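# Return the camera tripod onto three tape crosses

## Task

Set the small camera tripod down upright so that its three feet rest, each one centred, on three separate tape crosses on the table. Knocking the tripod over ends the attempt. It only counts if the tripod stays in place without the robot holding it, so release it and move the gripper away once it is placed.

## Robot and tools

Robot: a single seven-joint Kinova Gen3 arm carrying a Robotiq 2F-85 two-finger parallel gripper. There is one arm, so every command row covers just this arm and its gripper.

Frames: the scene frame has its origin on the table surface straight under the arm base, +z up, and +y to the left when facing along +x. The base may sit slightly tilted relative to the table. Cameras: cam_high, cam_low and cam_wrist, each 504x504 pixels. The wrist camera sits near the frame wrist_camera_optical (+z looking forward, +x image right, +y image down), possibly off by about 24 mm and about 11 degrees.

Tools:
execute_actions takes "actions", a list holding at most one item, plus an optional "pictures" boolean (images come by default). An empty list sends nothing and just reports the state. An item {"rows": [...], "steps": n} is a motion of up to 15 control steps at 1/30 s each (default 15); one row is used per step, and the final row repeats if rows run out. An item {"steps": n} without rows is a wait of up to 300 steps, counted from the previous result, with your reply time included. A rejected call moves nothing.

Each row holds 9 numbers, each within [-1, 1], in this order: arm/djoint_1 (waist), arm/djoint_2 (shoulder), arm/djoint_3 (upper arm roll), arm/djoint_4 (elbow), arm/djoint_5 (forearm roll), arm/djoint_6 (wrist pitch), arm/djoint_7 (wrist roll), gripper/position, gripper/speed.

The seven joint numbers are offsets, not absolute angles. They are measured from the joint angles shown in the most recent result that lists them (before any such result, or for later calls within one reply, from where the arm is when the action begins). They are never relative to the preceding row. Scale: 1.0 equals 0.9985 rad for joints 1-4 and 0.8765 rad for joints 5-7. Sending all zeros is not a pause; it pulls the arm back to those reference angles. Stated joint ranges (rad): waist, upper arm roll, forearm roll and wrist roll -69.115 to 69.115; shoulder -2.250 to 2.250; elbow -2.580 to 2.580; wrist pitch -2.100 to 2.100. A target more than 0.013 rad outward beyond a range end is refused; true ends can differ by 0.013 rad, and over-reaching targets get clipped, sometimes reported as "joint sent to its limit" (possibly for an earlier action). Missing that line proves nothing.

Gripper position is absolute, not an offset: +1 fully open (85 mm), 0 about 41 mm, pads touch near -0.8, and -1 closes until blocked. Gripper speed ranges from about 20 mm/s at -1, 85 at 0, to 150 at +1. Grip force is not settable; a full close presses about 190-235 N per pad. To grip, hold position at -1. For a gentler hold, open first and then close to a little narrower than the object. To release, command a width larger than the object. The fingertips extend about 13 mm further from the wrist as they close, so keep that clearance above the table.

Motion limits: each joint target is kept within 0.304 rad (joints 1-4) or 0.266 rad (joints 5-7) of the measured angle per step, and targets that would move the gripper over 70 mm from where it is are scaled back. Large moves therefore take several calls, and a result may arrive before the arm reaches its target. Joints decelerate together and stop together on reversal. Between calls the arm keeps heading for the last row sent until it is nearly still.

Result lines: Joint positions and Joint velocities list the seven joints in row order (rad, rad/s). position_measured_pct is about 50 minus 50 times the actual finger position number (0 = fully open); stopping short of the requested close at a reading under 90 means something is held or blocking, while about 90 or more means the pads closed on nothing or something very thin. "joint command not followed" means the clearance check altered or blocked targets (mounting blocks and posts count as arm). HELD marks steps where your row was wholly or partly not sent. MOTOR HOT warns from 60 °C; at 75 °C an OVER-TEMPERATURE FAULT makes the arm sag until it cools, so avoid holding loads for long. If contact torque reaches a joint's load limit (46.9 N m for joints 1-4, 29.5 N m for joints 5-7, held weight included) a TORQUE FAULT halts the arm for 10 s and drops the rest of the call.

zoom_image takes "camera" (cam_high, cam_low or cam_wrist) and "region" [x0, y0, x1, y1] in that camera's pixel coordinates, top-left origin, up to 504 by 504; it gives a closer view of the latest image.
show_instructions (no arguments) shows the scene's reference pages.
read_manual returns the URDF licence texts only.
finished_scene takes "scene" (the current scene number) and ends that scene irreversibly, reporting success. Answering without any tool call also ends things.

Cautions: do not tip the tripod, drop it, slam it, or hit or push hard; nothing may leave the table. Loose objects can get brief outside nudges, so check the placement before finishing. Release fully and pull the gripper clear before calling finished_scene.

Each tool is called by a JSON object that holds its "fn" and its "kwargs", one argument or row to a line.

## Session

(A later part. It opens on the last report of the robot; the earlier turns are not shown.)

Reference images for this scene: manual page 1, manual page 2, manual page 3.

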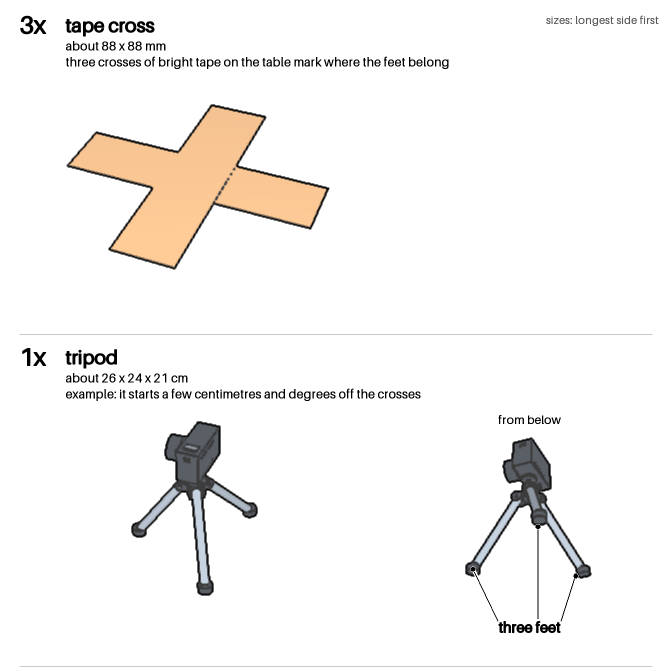

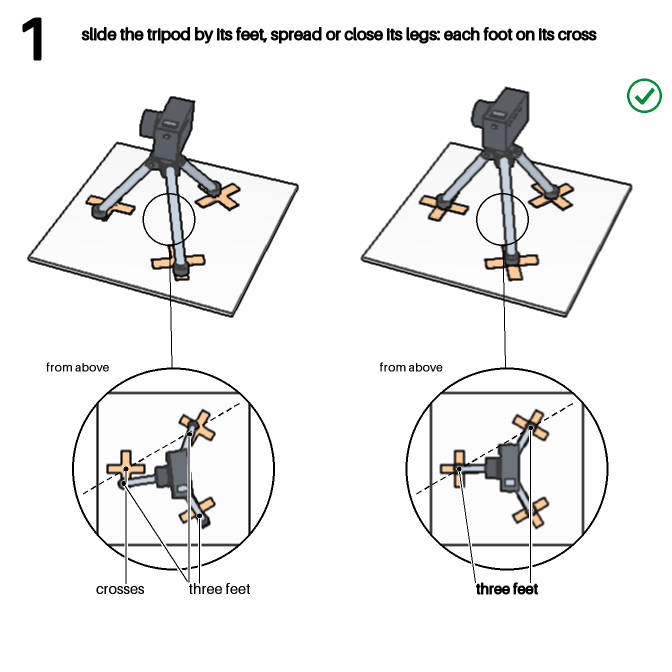

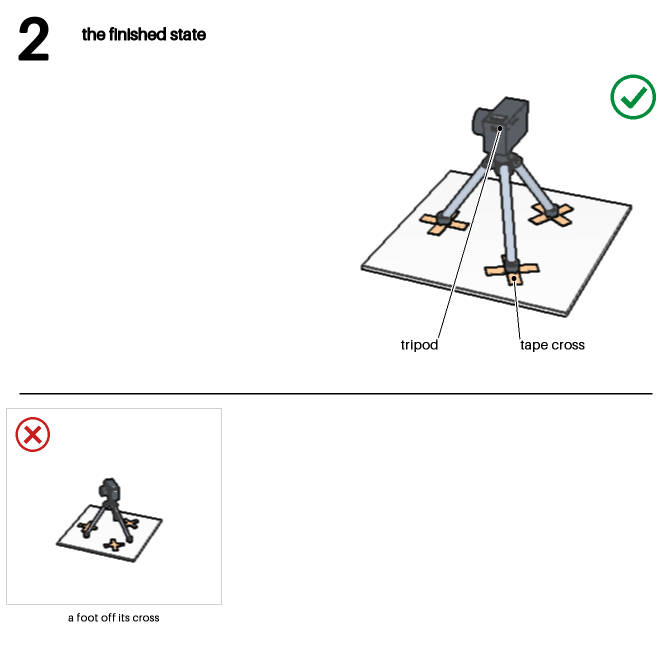

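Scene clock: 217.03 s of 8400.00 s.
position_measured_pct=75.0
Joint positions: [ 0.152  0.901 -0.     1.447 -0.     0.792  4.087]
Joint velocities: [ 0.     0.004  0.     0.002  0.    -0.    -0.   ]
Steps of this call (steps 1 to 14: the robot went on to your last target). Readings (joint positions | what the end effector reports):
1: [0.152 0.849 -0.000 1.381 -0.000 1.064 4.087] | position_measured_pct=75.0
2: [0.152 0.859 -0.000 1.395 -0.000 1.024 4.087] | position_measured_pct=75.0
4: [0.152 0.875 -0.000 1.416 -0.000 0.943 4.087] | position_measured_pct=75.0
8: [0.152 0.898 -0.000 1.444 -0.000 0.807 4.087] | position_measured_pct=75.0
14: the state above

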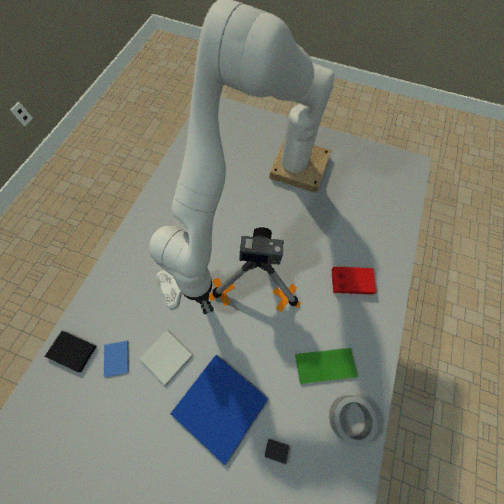

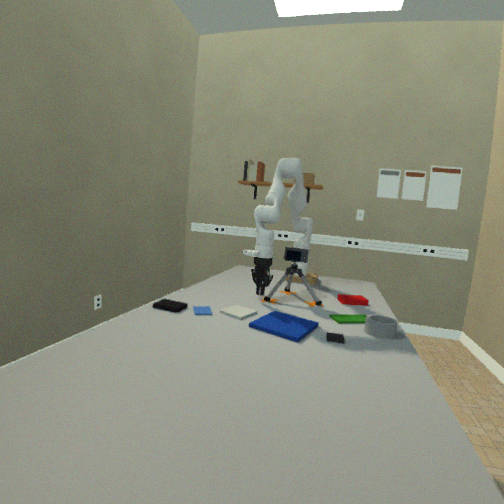

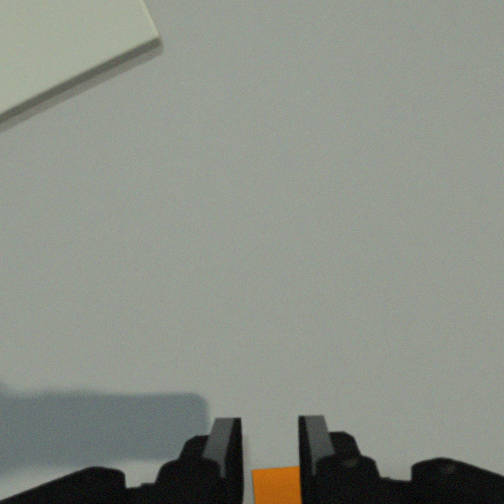

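{"fn": "execute_actions", "kwargs": {
  "actions": [
    {"rows": [[-0.007,0.0081,0,0.0859,0,-0.1054,-0.0085,-0.5,0]], "steps": 15}
  ]
}}

Scene clock: 231.30 s of 8400.00 s.
position_measured_pct=75.0
Joint positions: [ 0.145  0.909 -0.     1.533 -0.     0.7    4.079]
Joint velocities: [-0.    -0.002 -0.001  0.001 -0.     0.002  0.001]
Steps of this call (steps 1 to 30: the robot went on to your last target; steps 31 to 90: nothing new was sent; then 10.77 s passed at rest; steps 91 to 105: all 15 steps of this action). Readings (joint positions | what the end effector reports):
91: [0.152 0.901 -0.000 1.448 -0.000 0.791 4.087] | position_measured_pct=75.0
92: [0.151 0.901 -0.000 1.453 -0.000 0.786 4.086] | position_measured_pct=75.0
94: [0.149 0.903 -0.000 1.478 -0.000 0.759 4.084] | position_measured_pct=75.0
98: [0.145 0.909 -0.001 1.530 -0.000 0.703 4.079] | position_measured_pct=75.0
105: the state above

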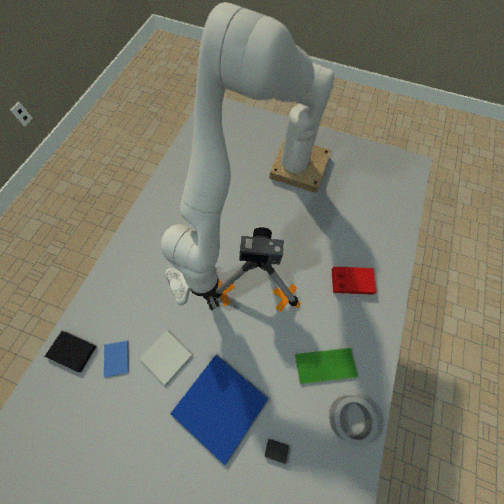

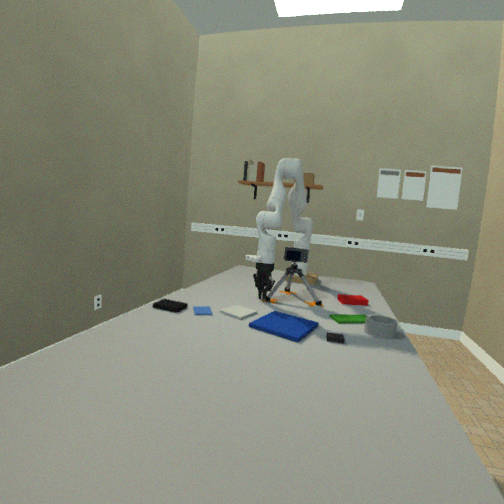

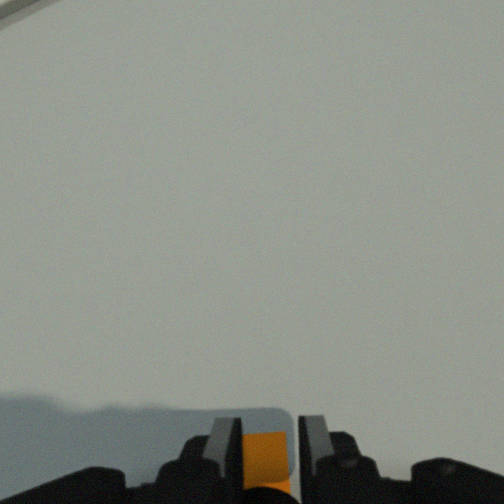

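{"fn": "execute_actions", "kwargs": {
  "actions": [
    {"rows": [[-0.0012,-0.0005,0,0.0015,0,-0.001,-0.0014,-0.5,0],[-0.0025,-0.0011,0,0.0029,0,-0.0021,-0.0029,-0.5,0],[-0.0038,-0.0016,0,0.0044,0,-0.0031,-0.0043,-0.5,0],[-0.005,-0.0022,0,0.0058,0,-0.0041,-0.0057,-0.5,0],[-0.0063,-0.0027,0,0.0073,0,-0.0052,-0.0071,-0.5,0],[-0.007,-0.0035,0,0.0094,0,-0.0067,-0.008,-0.5,0],[-0.0078,-0.0044,0,0.0116,0,-0.0083,-0.0089,-0.5,0],[-0.0085,-0.0052,0,0.0138,0,-0.0098,-0.0097,-0.5,0],[-0.0093,-0.006,0,0.016,0,-0.0114,-0.0106,-0.5,0],[-0.01,-0.0068,0,0.0182,0,-0.0129,-0.0114,-0.5,0],[-0.0108,-0.0076,0,0.0203,0,-0.0145,-0.0123,-0.5,0],[-0.0115,-0.0085,0,0.0225,0,-0.016,-0.0132,-0.5,0],[-0.0123,-0.0093,0,0.0247,0,-0.0176,-0.014,-0.5,0],[-0.013,-0.0101,0,0.0269,0,-0.0191,-0.0149,-0.5,0],[-0.0138,-0.0109,0,0.0291,0,-0.0207,-0.0157,-0.5,0]], "steps": 15}
  ],
  "pictures": false
}}

{"fn": "execute_actions", "kwargs": {
  "actions": [
    {"steps": 8}
  ]
}}

Scene clock: 250.03 s of 8400.00 s.
position_measured_pct=75.0
Joint positions: [0.133 0.9   0.    1.558 0.    0.682 4.066]
Joint velocities: [-0.024 -0.023 -0.     0.065 -0.    -0.039 -0.022]
Steps of this call (steps 1 to 15: the robot went on to your last target; steps 16 to 90: nothing new was sent; then 15.23 s passed at rest; steps 91 to 105: all 15 steps of this action). Readings (joint positions | what the end effector reports):
91: [0.145 0.909 -0.000 1.533 -0.000 0.699 4.079] | position_measured_pct=75.0
92: [0.144 0.908 -0.000 1.534 -0.000 0.699 4.078] | position_measured_pct=75.0
94: [0.142 0.908 -0.000 1.537 -0.000 0.697 4.076] | position_measured_pct=75.0
98: [0.138 0.905 0.000 1.543 0.000 0.692 4.072] | position_measured_pct=75.0
105: the state above

Scene clock: 250.30 s of 8400.00 s.
position_measured_pct=75.0
Joint positions: [ 0.132  0.899  0.     1.561 -0.     0.68   4.065]
Joint velocities: [-0.001 -0.001  0.     0.     0.    -0.001 -0.001]
Steps of this call (steps 1 to 8: the robot went on to your last target). Readings (joint positions | what the end effector reports):
1: [0.133 0.899 0.000 1.560 -0.000 0.681 4.066] | position_measured_pct=75.0
2: [0.132 0.899 0.000 1.560 -0.000 0.681 4.065] | position_measured_pct=75.0
4: [0.132 0.899 0.000 1.561 -0.000 0.680 4.065] | position_measured_pct=75.0
8: the state above

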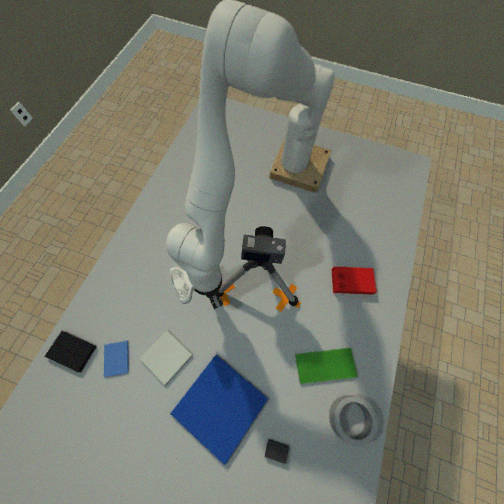

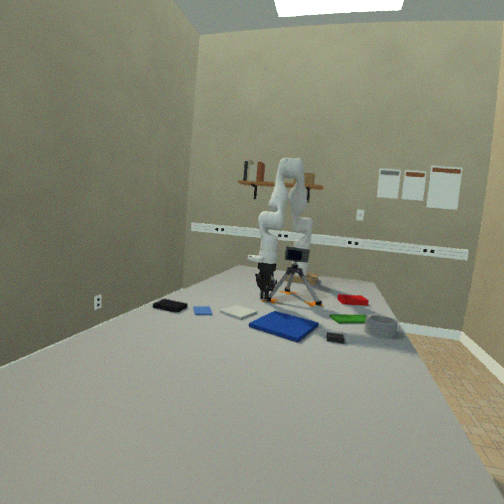

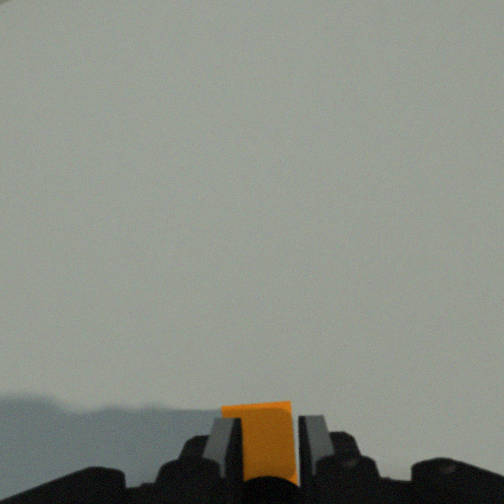

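{"fn": "execute_actions", "kwargs": {
  "actions": [
    {"rows": [[-0.0012,-0.0015,0,0.0027,0,0.0004,-0.0003,-0.5,0],[-0.0019,-0.0022,0,0.0045,0,-0.0009,-0.001,-0.5,0],[-0.0025,-0.0028,0,0.0064,0,-0.0022,-0.0017,-0.5,0],[-0.0031,-0.0035,0,0.0082,0,-0.0035,-0.0025,-0.5,0],[-0.0038,-0.0042,0,0.01,0,-0.0048,-0.0032,-0.5,0],[-0.0044,-0.0049,0,0.0118,0,-0.0061,-0.0039,-0.5,0],[-0.005,-0.0056,0,0.0137,0,-0.0074,-0.0046,-0.5,0],[-0.0056,-0.0063,0,0.0155,0,-0.0087,-0.0053,-0.5,0],[-0.0063,-0.0069,0,0.0173,0,-0.01,-0.006,-0.5,0],[-0.0069,-0.0076,0,0.0191,0,-0.0113,-0.0068,-0.5,0],[-0.0075,-0.0083,0,0.021,0,-0.0126,-0.0075,-0.5,0],[-0.0082,-0.009,0,0.0228,0,-0.0139,-0.0082,-0.5,0],[-0.0088,-0.0097,0,0.0246,0,-0.0152,-0.0089,-0.5,0],[-0.0094,-0.0103,0,0.0264,0,-0.0166,-0.0096,-0.5,0],[-0.0101,-0.011,0,0.0283,0,-0.0179,-0.0104,-0.5,0]], "steps": 15}
  ],
  "pictures": false
}}

{"fn": "execute_actions", "kwargs": {
  "actions": [
    {"steps": 8}
  ]
}}

Scene clock: 259.60 s of 8400.00 s.
position_measured_pct=75.0
Joint positions: [0.123 0.889 0.001 1.585 0.    0.665 4.057]
Joint velocities: [-0.02  -0.02   0.     0.056  0.002 -0.035 -0.018]
Steps of this call (steps 1 to 15: the robot went on to your last target; steps 16 to 90: nothing new was sent; then 5.80 s passed at rest; steps 91 to 105: all 15 steps of this action). Readings (joint positions | what the end effector reports):
91: [0.132 0.898 0.000 1.562 0.000 0.680 4.065] | position_measured_pct=75.0
92: [0.131 0.897 0.001 1.563 0.000 0.679 4.065] | position_measured_pct=75.0
94: [0.130 0.896 0.001 1.566 0.000 0.677 4.064] | position_measured_pct=75.0
98: [0.128 0.893 0.001 1.573 0.000 0.673 4.062] | position_measured_pct=75.0
105: the state above

Scene clock: 259.87 s of 8400.00 s.
position_measured_pct=75.0
Joint positions: [0.122 0.888 0.001 1.588 0.    0.663 4.056]
Joint velocities: [-0.001 -0.     0.001 -0.     0.    -0.001 -0.001]
Steps of this call (steps 1 to 8: the robot went on to your last target). Readings (joint positions | what the end effector reports):
1: [0.123 0.888 0.001 1.587 0.000 0.664 4.057] | position_measured_pct=75.0
2: [0.123 0.888 0.001 1.588 0.000 0.664 4.056] | position_measured_pct=75.0
4: [0.122 0.888 0.001 1.588 0.000 0.663 4.056] | position_measured_pct=75.0
8: the state above

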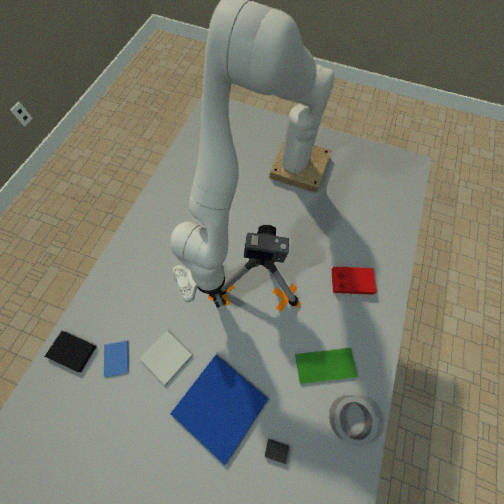

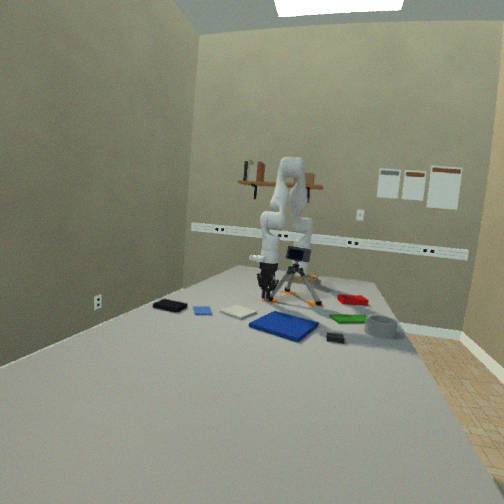

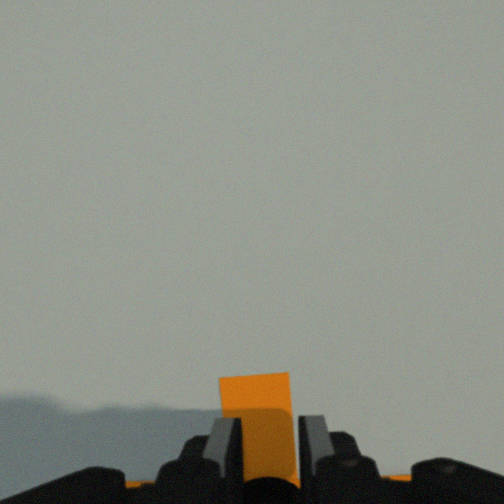

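{"fn": "execute_actions", "kwargs": {
  "actions": [
    {"rows": [[0.0137,0.0149,-0.001,-0.0396,0,0.0282,0.0156,-0.5,0]], "steps": 9}
  ],
  "pictures": false
}}

{"fn": "execute_actions", "kwargs": {
  "actions": [
    {"rows": [[0,-0.0349,0,-0.189,0,0.2581,0,-0.5,0]], "steps": 13}
  ],
  "pictures": false
}}

{"fn": "execute_actions", "kwargs": {
  "actions": [
    {"rows": [[-0.28,0,0,0,0,0,1.0,-0.5,0]], "steps": 15}
  ],
  "pictures": false
}}

{"fn": "execute_actions", "kwargs": {
  "actions": [
    {"steps": 13}
  ],
  "pictures": false
}}

Scene clock: 285.63 s of 8400.00 s.
position_measured_pct=75.0
Joint positions: [ 0.136  0.902 -0.     1.549  0.     0.688  4.07 ]
Joint velocities: [ 0.004  0.007 -0.004 -0.005 -0.001  0.003  0.   ]
Steps of this call (steps 1 to 15: the robot went on to your last target; steps 16 to 90: nothing new was sent; then 22.47 s passed at rest; steps 91 to 99: all 9 steps of this action). Readings (joint positions | what the end effector reports):
91: [0.123 0.888 0.001 1.588 0.000 0.664 4.056] | position_measured_pct=75.0
92: [0.125 0.891 0.000 1.583 -0.000 0.667 4.058] | position_measured_pct=75.0
94: [0.132 0.900 -0.001 1.562 0.000 0.680 4.065] | position_measured_pct=75.0
98: [0.135 0.902 0.000 1.549 0.000 0.688 4.070] | position_measured_pct=75.0
99: the state above

Scene clock: 286.07 s of 8400.00 s.
position_measured_pct=75.0
Joint positions: [ 0.136  0.866 -0.     1.361  0.     0.913  4.07 ]
Joint velocities: [-0.     0.003 -0.001 -0.017 -0.     0.027 -0.001]
Steps of this call (steps 1 to 13: all 13 steps of this action). Readings (joint positions | what the end effector reports):
1: [0.136 0.902 -0.000 1.548 0.000 0.689 4.070] | position_measured_pct=75.0
2: [0.136 0.901 -0.000 1.544 0.000 0.695 4.070] | position_measured_pct=75.0
4: [0.136 0.896 -0.000 1.519 0.000 0.725 4.070] | position_measured_pct=75.0
8: [0.136 0.877 -0.000 1.414 0.000 0.849 4.070] | position_measured_pct=75.0
13: the state above

Scene clock: 286.57 s of 8400.00 s.
position_measured_pct=75.0
Joint positions: [-0.11   0.866 -0.001  1.361 -0.     0.913  4.492]
Joint velocities: [-0.222 -0.001  0.007  0.001  0.002  0.     1.215]
Steps of this call (steps 1 to 15: all 15 steps of this action). Readings (joint positions | what the end effector reports):
1: [0.134 0.866 0.000 1.361 0.000 0.914 4.070] | position_measured_pct=75.0
2: [0.129 0.866 0.002 1.361 0.001 0.914 4.074] | position_measured_pct=75.0
4: [0.101 0.866 0.004 1.361 0.002 0.914 4.098] | position_measured_pct=75.0
8: [0.000 0.866 0.001 1.361 0.000 0.913 4.210] | position_measured_pct=75.0
15: the state above

Scene clock: 287.00 s of 8400.00 s.
position_measured_pct=75.0
Joint positions: [-0.144  0.866 -0.     1.361  0.     0.913  4.945]
Joint velocities: [-0.004 -0.    -0.     0.     0.    -0.     0.074]
Steps of this call (steps 1 to 13: the robot went on to your last target). Readings (joint positions | what the end effector reports):
1: [-0.117 0.866 -0.001 1.361 -0.000 0.913 4.533] | position_measured_pct=75.0
2: [-0.122 0.866 -0.001 1.361 0.000 0.913 4.573] | position_measured_pct=75.0
4: [-0.130 0.866 -0.001 1.361 0.000 0.913 4.654] | position_measured_pct=75.0
8: [-0.139 0.866 -0.000 1.361 0.000 0.913 4.817] | position_measured_pct=75.0
13: the state above

{"fn": "execute_actions", "kwargs": {
  "actions": []
}}

Scene clock: 298.00 s of 8400.00 s.
position_measured_pct=75.0
Joint positions: [-0.144  0.866 -0.     1.361  0.     0.913  4.946]
Joint velocities: [ 0.001  0.     0.    -0.    -0.     0.001  0.   ]
Steps of this call (steps 1 to 30: the robot went on to your last target; steps 31 to 90: nothing new was sent; then 8.00 s passed at rest). Readings (joint positions | what the end effector reports):
1: [-0.144 0.866 -0.000 1.361 0.000 0.913 4.946] | position_measured_pct=75.0
2: [-0.144 0.866 -0.000 1.361 0.000 0.913 4.946] | position_measured_pct=75.0
4: [-0.144 0.866 -0.000 1.361 0.000 0.913 4.946] | position_measured_pct=75.0
8: [-0.144 0.866 -0.000 1.361 0.000 0.913 4.946] | position_measured_pct=75.0
90: the state above
The arm was judged still, so your last target was given up. Only a new action makes it travel on or press farther. Fingers that are still opening or closing keep moving.

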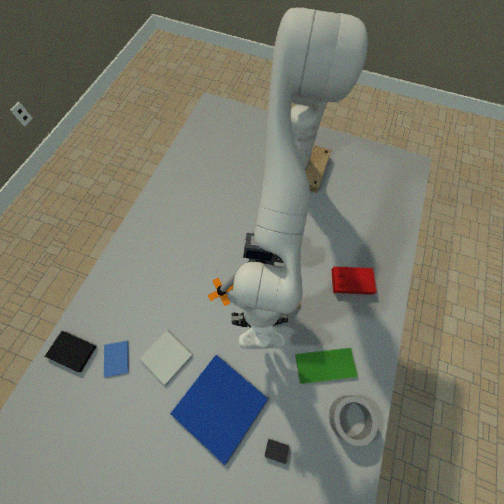

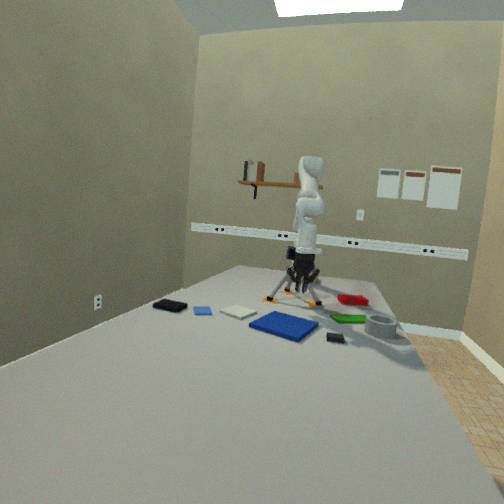

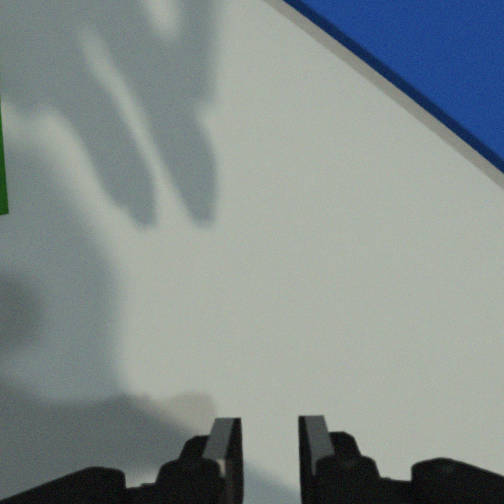

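{"fn": "execute_actions", "kwargs": {
  "actions": [
    {"rows": [[-0.229, 0, 0, 0, 0, 0, 0.8087, -0.5, 0]], "steps": 15}
  ],
  "pictures": false
}}

{"fn": "execute_actions", "kwargs": {
  "actions": [
    {"steps": 20}
  ],
  "pictures": false
}}

Scene clock: 301.67 s of 8400.00 s.
position_measured_pct=75.0
Joint positions: [-0.351  0.866 -0.001  1.361  0.     0.913  5.401]
Joint velocities: [-0.146 -0.001  0.006  0.001  0.001  0.001  1.216]
Steps of this call (steps 1 to 90: nothing new was sent; then 0.17 s passed at rest; steps 91 to 105: all 15 steps of this action). Readings (joint positions | what the end effector reports):
91: [-0.145 0.866 0.000 1.361 0.000 0.913 4.947] | position_measured_pct=75.0
92: [-0.151 0.866 0.002 1.361 0.001 0.913 4.952] | position_measured_pct=75.0
94: [-0.178 0.866 0.004 1.361 0.002 0.913 4.981] | position_measured_pct=75.0
98: [-0.274 0.866 -0.000 1.361 -0.000 0.913 5.116] | position_measured_pct=75.0
105: the state above

Scene clock: 302.33 s of 8400.00 s.
position_measured_pct=75.0
Joint positions: [-0.373  0.866 -0.     1.361  0.     0.913  5.655]
Joint velocities: [-0.001 -0.     0.001  0.     0.    -0.    -0.   ]
Steps of this call (steps 1 to 20: the robot went on to your last target). Readings (joint positions | what the end effector reports):
1: [-0.355 0.866 -0.001 1.361 0.000 0.913 5.442] | position_measured_pct=75.0
2: [-0.359 0.866 -0.001 1.361 0.000 0.913 5.482] | position_measured_pct=75.0
4: [-0.365 0.866 -0.000 1.361 0.000 0.913 5.563] | position_measured_pct=75.0
8: [-0.372 0.866 -0.001 1.361 0.000 0.913 5.654] | position_measured_pct=75.0
20: the state above

{"fn": "execute_actions", "kwargs": {
  "actions": [
    {"rows": [[0,-0.0044,0,0.0232,0,-0.0212,0,-0.5,0],[0,-0.0089,0,0.0463,0,-0.0424,0,-0.5,0],[0,-0.0133,0,0.0695,0,-0.0636,0,-0.5,0],[0,-0.0177,0,0.0926,0,-0.0849,0,-0.5,0],[0,-0.0221,0,0.1158,0,-0.1061,0,-0.5,0],[0,-0.0266,0,0.1389,0,-0.1273,0,-0.5,0],[0,-0.031,0,0.1621,0,-0.1485,0,-0.5,0],[0,-0.0354,0,0.1852,0,-0.1697,0,-0.5,0],[0,-0.0398,0,0.2084,0,-0.1909,0,-0.5,0],[0,-0.0443,0,0.2315,0,-0.2121,0,-0.5,0],[0,-0.0487,0,0.2547,0,-0.2333,0,-0.5,0],[0,-0.0531,0,0.2778,0,-0.2546,0,-0.5,0],[0,-0.0575,0,0.301,0,-0.2758,0,-0.5,0],[0,-0.062,0,0.3241,0,-0.297,0,-0.5,0],[0,-0.0664,0,0.3473,0,-0.3182,0,-0.5,0]], "steps": 15}
  ],
  "pictures": false
}}

{"fn": "execute_actions", "kwargs": {
  "actions": [
    {"steps": 15}
  ]
}}

Scene clock: 310.87 s of 8400.00 s.
position_measured_pct=75.0
Joint positions: [-0.373  0.814 -0.     1.631  0.     0.696  5.655]
Joint velocities: [ 0.001 -0.13  -0.001  0.685 -0.    -0.55  -0.002]
Steps of this call (steps 1 to 15: the robot went on to your last target; steps 16 to 90: nothing new was sent; then 5.03 s passed at rest; steps 91 to 105: all 15 steps of this action). Readings (joint positions | what the end effector reports):
91: [-0.373 0.866 -0.000 1.362 0.000 0.913 5.655] | position_measured_pct=75.0
92: [-0.373 0.864 -0.000 1.367 0.000 0.909 5.655] | position_measured_pct=75.0
94: [-0.373 0.858 -0.000 1.392 0.000 0.888 5.655] | position_measured_pct=75.0
98: [-0.373 0.843 -0.000 1.474 0.000 0.823 5.655] | position_measured_pct=75.0
105: the state above

Scene clock: 311.37 s of 8400.00 s.
position_measured_pct=75.0
Joint positions: [-0.373  0.8   -0.     1.708  0.     0.634  5.655]
Joint velocities: [-0.    -0.002  0.     0.    -0.    -0.002 -0.001]
Steps of this call (steps 1 to 15: the robot went on to your last target). Readings (joint positions | what the end effector reports):
1: [-0.373 0.810 -0.000 1.653 0.000 0.678 5.655] | position_measured_pct=75.0
2: [-0.373 0.807 -0.000 1.673 0.000 0.662 5.655] | position_measured_pct=75.0
4: [-0.373 0.803 -0.000 1.700 0.000 0.641 5.655] | position_measured_pct=75.0
8: [-0.373 0.801 -0.000 1.708 0.000 0.634 5.655] | position_measured_pct=75.0
15: the state above

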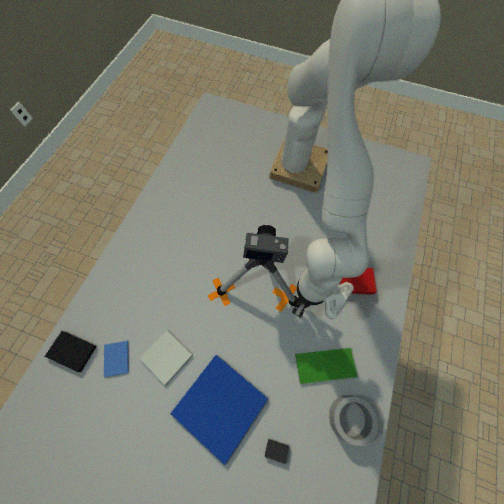

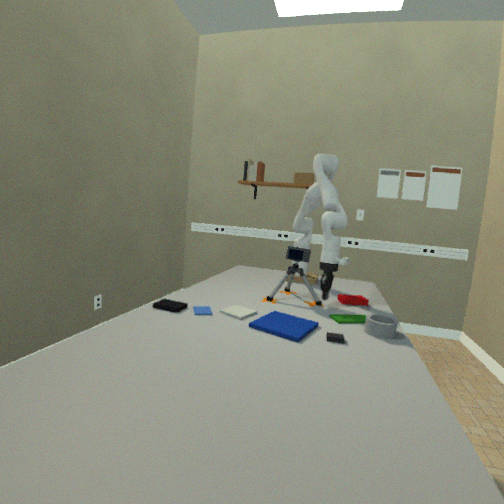

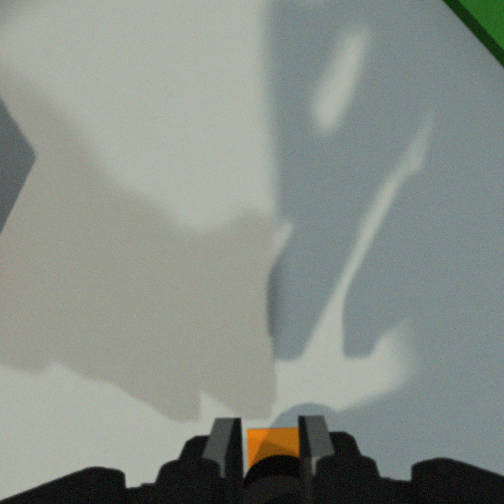

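{"fn": "zoom_image", "kwargs": {
  "camera": "cam_wrist",
  "region": [190, 400, 350, 504]
}}

Region (190, 400, 350, 504) of cam_wrist's 504x504 image, scaled by 3.150; it fills the top 328 rows of this view, and the rest is white.

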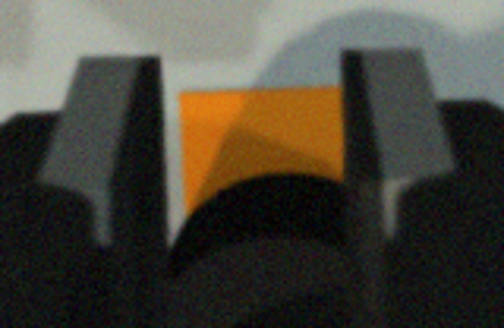

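{"fn": "execute_actions", "kwargs": {
  "actions": [
    {"rows": [[-0.0042,0.0038,0,-0.01,0,0.007,-0.0048,-0.5,0],[-0.0085,0.0077,0,-0.02,0,0.014,-0.0097,-0.5,0],[-0.0127,0.0115,0,-0.03,0,0.0211,-0.0145,-0.5,0],[-0.0127,0.0115,0,-0.03,0,0.0211,-0.0145,-0.5,0],[-0.0127,0.0115,0,-0.03,0,0.0211,-0.0145,-0.5,0],[-0.0127,0.0115,0,-0.03,0,0.0211,-0.0145,-0.5,0],[-0.0127,0.0162,0,-0.0295,0,0.0151,-0.0145,-0.5,0],[-0.0127,0.021,0,-0.0289,0,0.0091,-0.0145,-0.5,0],[-0.0127,0.0257,0,-0.0284,0,0.0031,-0.0145,-0.5,0],[-0.0127,0.0304,0,-0.0279,0,-0.0029,-0.0145,-0.5,0],[-0.0127,0.0352,0,-0.0273,0,-0.0089,-0.0145,-0.5,0],[-0.0127,0.0399,0,-0.0268,0,-0.0149,-0.0145,-0.5,0],[-0.0127,0.0446,0,-0.0263,0,-0.0209,-0.0145,-0.5,0],[-0.0127,0.0494,0,-0.0257,0,-0.0269,-0.0145,-0.5,0],[-0.0127,0.0541,0,-0.0252,0,-0.0329,-0.0145,-0.5,0]], "steps": 15}
  ],
  "pictures": false
}}

{"fn": "execute_actions", "kwargs": {
  "actions": [
    {"steps": 12}
  ]
}}

Scene clock: 336.80 s of 8400.00 s.
position_measured_pct=75.0
Joint positions: [-0.385  0.846 -0.     1.682  0.     0.615  5.643]
Joint velocities: [-0.     0.14   0.     0.016  0.    -0.156  0.001]
Steps of this call (steps 1 to 15: the robot went on to your last target; steps 16 to 90: nothing new was sent; then 21.93 s passed at rest; steps 91 to 105: all 15 steps of this action). Readings (joint positions | what the end effector reports):
91: [-0.373 0.800 -0.000 1.707 0.000 0.635 5.655] | position_measured_pct=75.0
92: [-0.375 0.803 0.001 1.703 0.000 0.638 5.653] | position_measured_pct=75.0
94: [-0.382 0.809 0.000 1.688 0.000 0.646 5.647] | position_measured_pct=75.0
98: [-0.385 0.814 -0.000 1.679 0.000 0.649 5.643] | position_measured_pct=75.0
105: the state above

Scene clock: 337.20 s of 8400.00 s.
position_measured_pct=75.0
Joint positions: [-0.385  0.854 -0.     1.683  0.     0.605  5.643]
Joint velocities: [-0.001  0.001 -0.     0.     0.    -0.     0.001]
Steps of this call (steps 1 to 12: the robot went on to your last target). Readings (joint positions | what the end effector reports):
1: [-0.385 0.850 -0.000 1.682 0.000 0.610 5.643] | position_measured_pct=75.0
2: [-0.385 0.852 -0.000 1.683 0.000 0.607 5.643] | position_measured_pct=75.0
4: [-0.385 0.853 -0.000 1.683 0.000 0.606 5.643] | position_measured_pct=75.0
8: [-0.385 0.854 -0.000 1.683 0.000 0.605 5.643] | position_measured_pct=75.0
12: the state above

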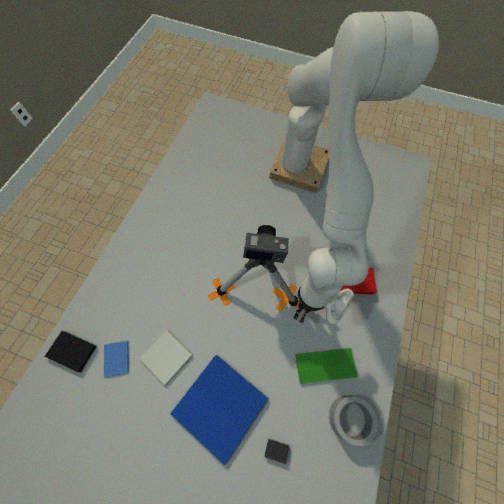

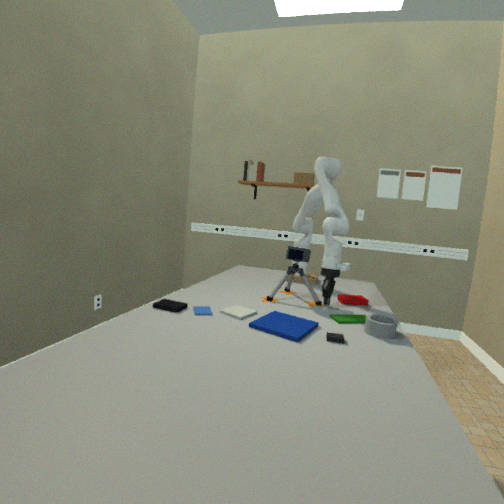

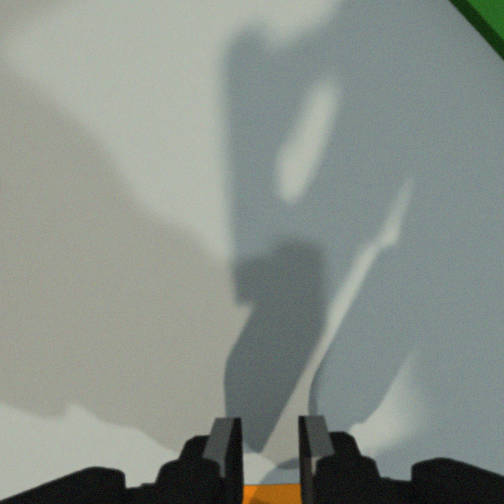

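{"fn": "execute_actions", "kwargs": {
  "actions": [
    {"rows": [[0.0012,-0.0005,0,0.0015,0,-0.0011,0.0014,-0.5,0],[0.0024,-0.0011,0,0.003,0,-0.0022,0.0027,-0.5,0],[0.0036,-0.0016,0,0.0046,0,-0.0033,0.0041,-0.5,0],[0.0048,-0.0022,0,0.0061,0,-0.0044,0.0055,-0.5,0],[0.006,-0.0027,0,0.0076,0,-0.0055,0.0069,-0.5,0],[0.0072,-0.0033,0,0.0091,0,-0.0066,0.0082,-0.5,0],[0.0084,-0.0038,0,0.0106,0,-0.0078,0.0096,-0.5,0],[0.0096,-0.0044,0,0.0121,0,-0.0089,0.011,-0.5,0],[0.0108,-0.0049,0,0.0137,0,-0.01,0.0123,-0.5,0],[0.012,-0.0054,0,0.0152,0,-0.0111,0.0137,-0.5,0],[0.0132,-0.006,0,0.0167,0,-0.0122,0.0151,-0.5,0],[0.0144,-0.0065,0,0.0182,0,-0.0133,0.0164,-0.5,0],[0.0156,-0.0071,0,0.0197,0,-0.0144,0.0178,-0.5,0],[0.0168,-0.0076,0,0.0212,0,-0.0155,0.0192,-0.5,0],[0.018,-0.0082,0,0.0228,0,-0.0166,0.0206,-0.5,0]], "steps": 15}
  ],
  "pictures": false
}}

{"fn": "execute_actions", "kwargs": {
  "actions": [
    {"steps": 8}
  ]
}}

Scene clock: 356.53 s of 8400.00 s.
position_measured_pct=75.0
Joint positions: [-0.369  0.847 -0.     1.703  0.     0.592  5.659]
Joint velocities: [ 0.036 -0.016  0.001  0.046  0.    -0.028  0.037]
Steps of this call (steps 1 to 15: the robot went on to your last target; steps 16 to 90: nothing new was sent; then 15.83 s passed at rest; steps 91 to 105: all 15 steps of this action). Readings (joint positions | what the end effector reports):
91: [-0.385 0.854 -0.000 1.683 0.000 0.605 5.643] | position_measured_pct=75.0
92: [-0.384 0.853 -0.000 1.684 0.000 0.605 5.643] | position_measured_pct=75.0
94: [-0.382 0.852 -0.000 1.687 0.000 0.603 5.646] | position_measured_pct=75.0
98: [-0.377 0.850 -0.000 1.693 0.000 0.599 5.650] | position_measured_pct=75.0
105: the state above

Scene clock: 356.80 s of 8400.00 s.
position_measured_pct=75.0
Joint positions: [-0.368  0.846 -0.     1.706  0.     0.591  5.661]
Joint velocities: [ 0.001 -0.001  0.    -0.    -0.     0.001  0.   ]
Steps of this call (steps 1 to 8: the robot went on to your last target). Readings (joint positions | what the end effector reports):
1: [-0.368 0.846 -0.000 1.705 0.000 0.591 5.660] | position_measured_pct=75.0
2: [-0.368 0.846 0.000 1.705 0.000 0.591 5.660] | position_measured_pct=75.0
4: [-0.368 0.846 -0.000 1.706 0.000 0.591 5.661] | position_measured_pct=75.0
8: the state above

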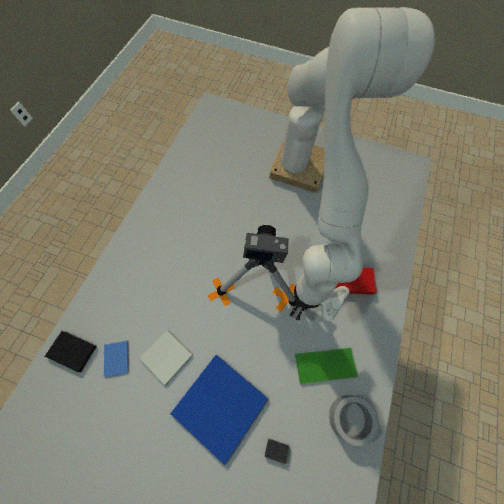

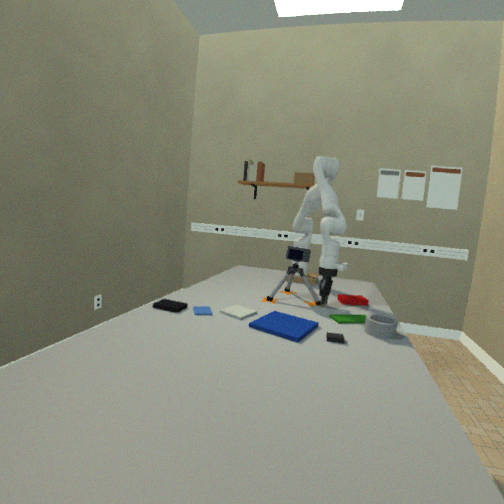

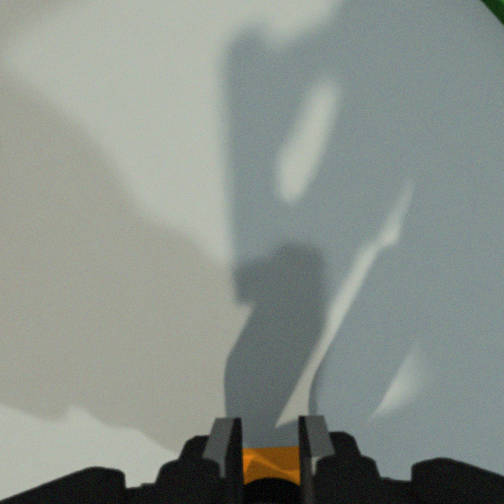

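{"fn": "execute_actions", "kwargs": {
  "actions": [
    {"rows": [[0.0011,-0.0005,0,0.0013,0,-0.001,0.0013,-0.5,0],[0.0023,-0.0009,0,0.0026,0,-0.0019,0.0026,-0.5,0],[0.0034,-0.0014,0,0.0039,0,-0.0029,0.0039,-0.5,0],[0.0045,-0.0018,0,0.0052,0,-0.0038,0.0052,-0.5,0],[0.0057,-0.0023,0,0.0065,0,-0.0048,0.0065,-0.5,0],[0.0068,-0.0028,0,0.0078,0,-0.0058,0.0077,-0.5,0],[0.0079,-0.0032,0,0.0091,0,-0.0067,0.009,-0.5,0],[0.0091,-0.0037,0,0.0104,0,-0.0077,0.0103,-0.5,0],[0.0102,-0.0042,0,0.0117,0,-0.0086,0.0116,-0.5,0],[0.0113,-0.0046,0,0.013,0,-0.0096,0.0129,-0.5,0],[0.0125,-0.0051,0,0.0144,0,-0.0106,0.0142,-0.5,0],[0.0136,-0.0055,0,0.0157,0,-0.0115,0.0155,-0.5,0],[0.0147,-0.006,0,0.017,0,-0.0125,0.0168,-0.5,0],[0.0159,-0.0065,0,0.0183,0,-0.0134,0.0181,-0.5,0],[0.017,-0.0069,0,0.0196,0,-0.0144,0.0194,-0.5,0]], "steps": 15}
  ],
  "pictures": false
}}

{"fn": "execute_actions", "kwargs": {
  "actions": [
    {"steps": 8}
  ]
}}

Scene clock: 363.70 s of 8400.00 s.
position_measured_pct=75.0
Joint positions: [-0.353  0.84  -0.001  1.722 -0.     0.578  5.676]
Joint velocities: [ 0.035 -0.014  0.002  0.041  0.002 -0.022  0.034]
Steps of this call (steps 1 to 15: the robot went on to your last target; steps 16 to 90: nothing new was sent; then 3.40 s passed at rest; steps 91 to 105: all 15 steps of this action). Readings (joint positions | what the end effector reports):
91: [-0.367 0.846 -0.000 1.706 0.000 0.591 5.661] | position_measured_pct=75.0
92: [-0.366 0.845 -0.000 1.707 0.000 0.590 5.661] | position_measured_pct=75.0
94: [-0.365 0.844 -0.001 1.708 -0.000 0.588 5.663] | position_measured_pct=75.0
98: [-0.361 0.843 -0.001 1.713 -0.000 0.584 5.668] | position_measured_pct=75.0
105: the state above

Scene clock: 363.97 s of 8400.00 s.
position_measured_pct=75.0
Joint positions: [-0.352  0.839 -0.001  1.724 -0.     0.577  5.678]
Joint velocities: [ 0.001  0.    -0.001 -0.    -0.     0.002 -0.002]
Steps of this call (steps 1 to 8: the robot went on to your last target). Readings (joint positions | what the end effector reports):
1: [-0.352 0.839 -0.001 1.724 -0.000 0.578 5.677] | position_measured_pct=75.0
2: [-0.352 0.839 -0.001 1.724 -0.000 0.578 5.677] | position_measured_pct=75.0
4: [-0.352 0.839 -0.001 1.724 -0.000 0.577 5.678] | position_measured_pct=75.0
8: the state above

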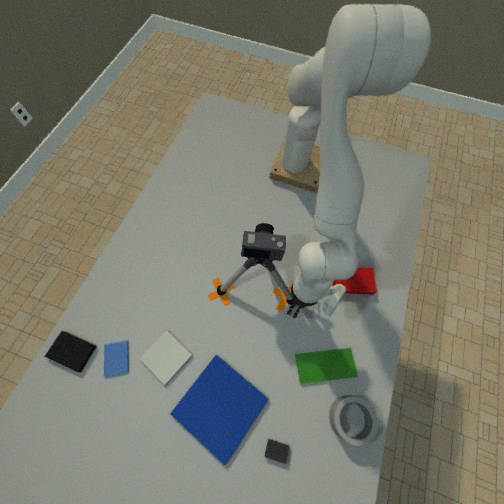

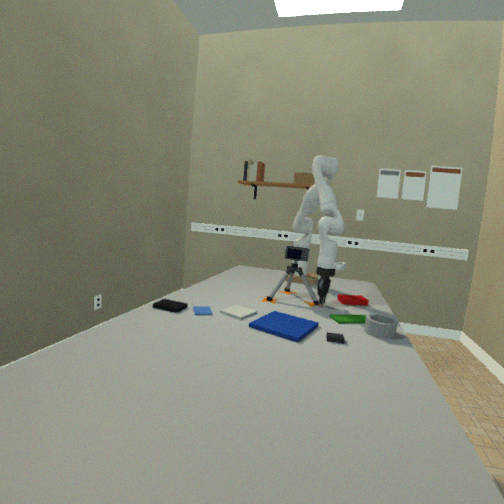

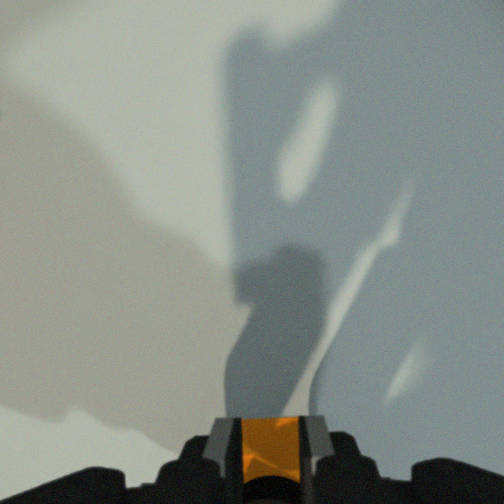

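{"fn": "execute_actions", "kwargs": {
  "actions": [
    {"rows": [[0.0021,-0.0005,0.001,0.0023,0,0,0.0013,-0.5,0],[0.0033,-0.0009,0.001,0.0036,0,-0.0009,0.0026,-0.5,0],[0.0044,-0.0014,0.001,0.0049,0,-0.0019,0.0039,-0.5,0],[0.0055,-0.0018,0.001,0.0062,0,-0.0028,0.0052,-0.5,0],[0.0067,-0.0023,0.001,0.0075,0,-0.0038,0.0065,-0.5,0],[0.0078,-0.0028,0.001,0.0088,0,-0.0048,0.0077,-0.5,0],[0.0089,-0.0032,0.001,0.0101,0,-0.0057,0.009,-0.5,0],[0.0101,-0.0037,0.001,0.0114,0,-0.0067,0.0103,-0.5,0],[0.0112,-0.0042,0.001,0.0127,0,-0.0076,0.0116,-0.5,0],[0.0123,-0.0046,0.001,0.014,0,-0.0086,0.0129,-0.5,0],[0.0135,-0.0051,0.001,0.0154,0,-0.0096,0.0142,-0.5,0],[0.0146,-0.0055,0.001,0.0167,0,-0.0105,0.0155,-0.5,0],[0.0157,-0.006,0.001,0.018,0,-0.0115,0.0168,-0.5,0],[0.0169,-0.0065,0.001,0.0193,0,-0.0124,0.0181,-0.5,0],[0.018,-0.0069,0.001,0.0206,0,-0.0134,0.0194,-0.5,0]], "steps": 15}
  ],
  "pictures": false
}}

{"fn": "execute_actions", "kwargs": {
  "actions": [
    {"steps": 8}
  ]
}}

Scene clock: 373.00 s of 8400.00 s.
position_measured_pct=75.0
Joint positions: [-0.336  0.833 -0.001  1.742 -0.001  0.566  5.693]
Joint velocities: [ 0.035 -0.013  0.003  0.04   0.002 -0.021  0.034]
Steps of this call (steps 1 to 15: the robot went on to your last target; steps 16 to 90: nothing new was sent; then 5.53 s passed at rest; steps 91 to 105: all 15 steps of this action). Readings (joint positions | what the end effector reports):
91: [-0.351 0.839 -0.001 1.725 -0.000 0.577 5.678] | position_measured_pct=75.0
92: [-0.351 0.839 -0.002 1.725 -0.001 0.576 5.678] | position_measured_pct=75.0
94: [-0.349 0.838 -0.002 1.728 -0.001 0.575 5.680] | position_measured_pct=75.0
98: [-0.344 0.836 -0.001 1.733 -0.001 0.572 5.685] | position_measured_pct=75.0
105: the state above

Scene clock: 373.27 s of 8400.00 s.
position_measured_pct=75.0
Joint positions: [-0.335  0.832 -0.001  1.744 -0.001  0.565  5.695]
Joint velocities: [ 0.    -0.     0.    -0.    -0.     0.002 -0.   ]
Steps of this call (steps 1 to 8: the robot went on to your last target). Readings (joint positions | what the end effector reports):
1: [-0.336 0.833 -0.001 1.743 -0.001 0.565 5.694] | position_measured_pct=75.0
2: [-0.335 0.832 -0.001 1.744 -0.001 0.565 5.694] | position_measured_pct=75.0
4: [-0.335 0.832 -0.001 1.744 -0.001 0.565 5.695] | position_measured_pct=75.0
8: the state above

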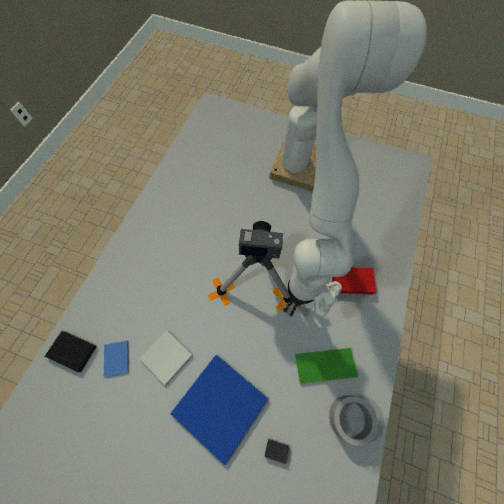

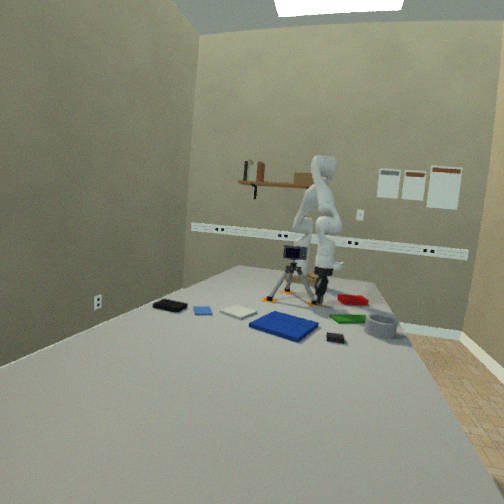

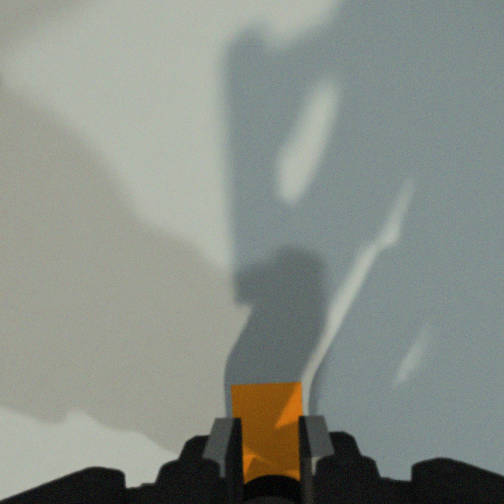

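{"fn": "execute_actions", "kwargs": {
  "actions": [
    {"rows": [[0.0016,-0.0002,0.001,0.0017,0.001,0.0005,0.0007,-0.5,0],[0.0022,-0.0005,0.001,0.0024,0.001,0,0.0014,-0.5,0],[0.0028,-0.0007,0.001,0.0031,0.001,-0.0005,0.002,-0.5,0],[0.0034,-0.001,0.001,0.0037,0.001,-0.001,0.0027,-0.5,0],[0.004,-0.0012,0.001,0.0044,0.001,-0.0015,0.0034,-0.5,0],[0.0046,-0.0015,0.001,0.0051,0.001,-0.002,0.0041,-0.5,0],[0.0052,-0.0017,0.001,0.0058,0.001,-0.0025,0.0047,-0.5,0],[0.0058,-0.0019,0.001,0.0065,0.001,-0.003,0.0054,-0.5,0]], "steps": 15}
  ]
}}

Scene clock: 378.43 s of 8400.00 s.
position_measured_pct=75.0
Joint positions: [-0.33   0.83  -0.001  1.75  -0.     0.561  5.699]
Joint velocities: [ 0.001 -0.    -0.     0.    -0.     0.002  0.   ]
Steps of this call (steps 1 to 15: the robot went on to your last target; steps 16 to 90: nothing new was sent; then 1.67 s passed at rest; steps 91 to 105: all 15 steps of this action). Readings (joint positions | what the end effector reports):
91: [-0.335 0.832 -0.001 1.744 -0.001 0.564 5.695] | position_measured_pct=75.0
92: [-0.334 0.832 -0.001 1.745 -0.001 0.564 5.695] | position_measured_pct=75.0
94: [-0.333 0.832 -0.001 1.746 -0.000 0.563 5.696] | position_measured_pct=75.0
98: [-0.331 0.831 -0.001 1.749 -0.000 0.561 5.698] | position_measured_pct=75.0
105: the state above

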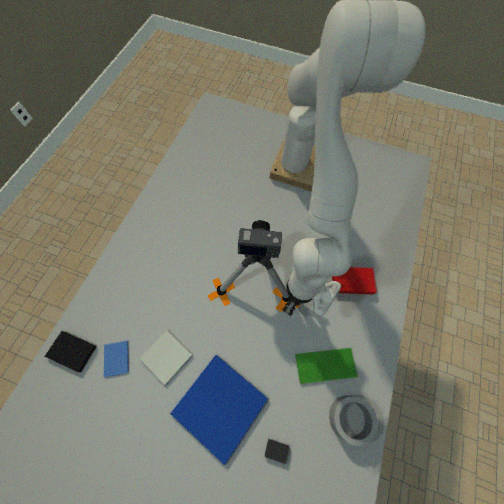

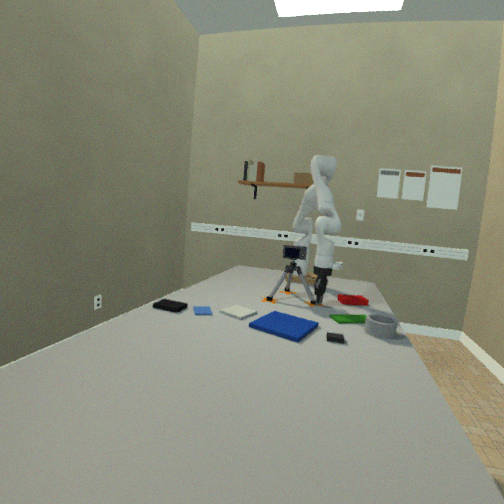

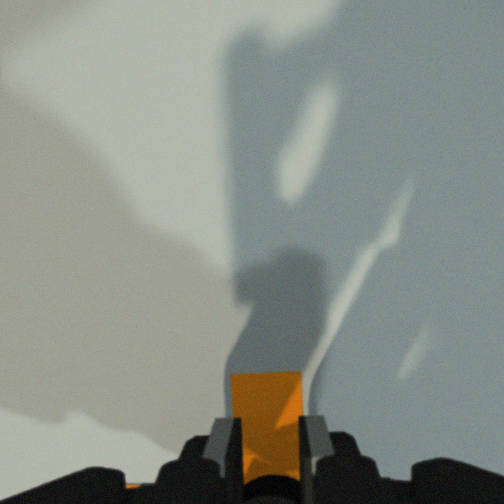

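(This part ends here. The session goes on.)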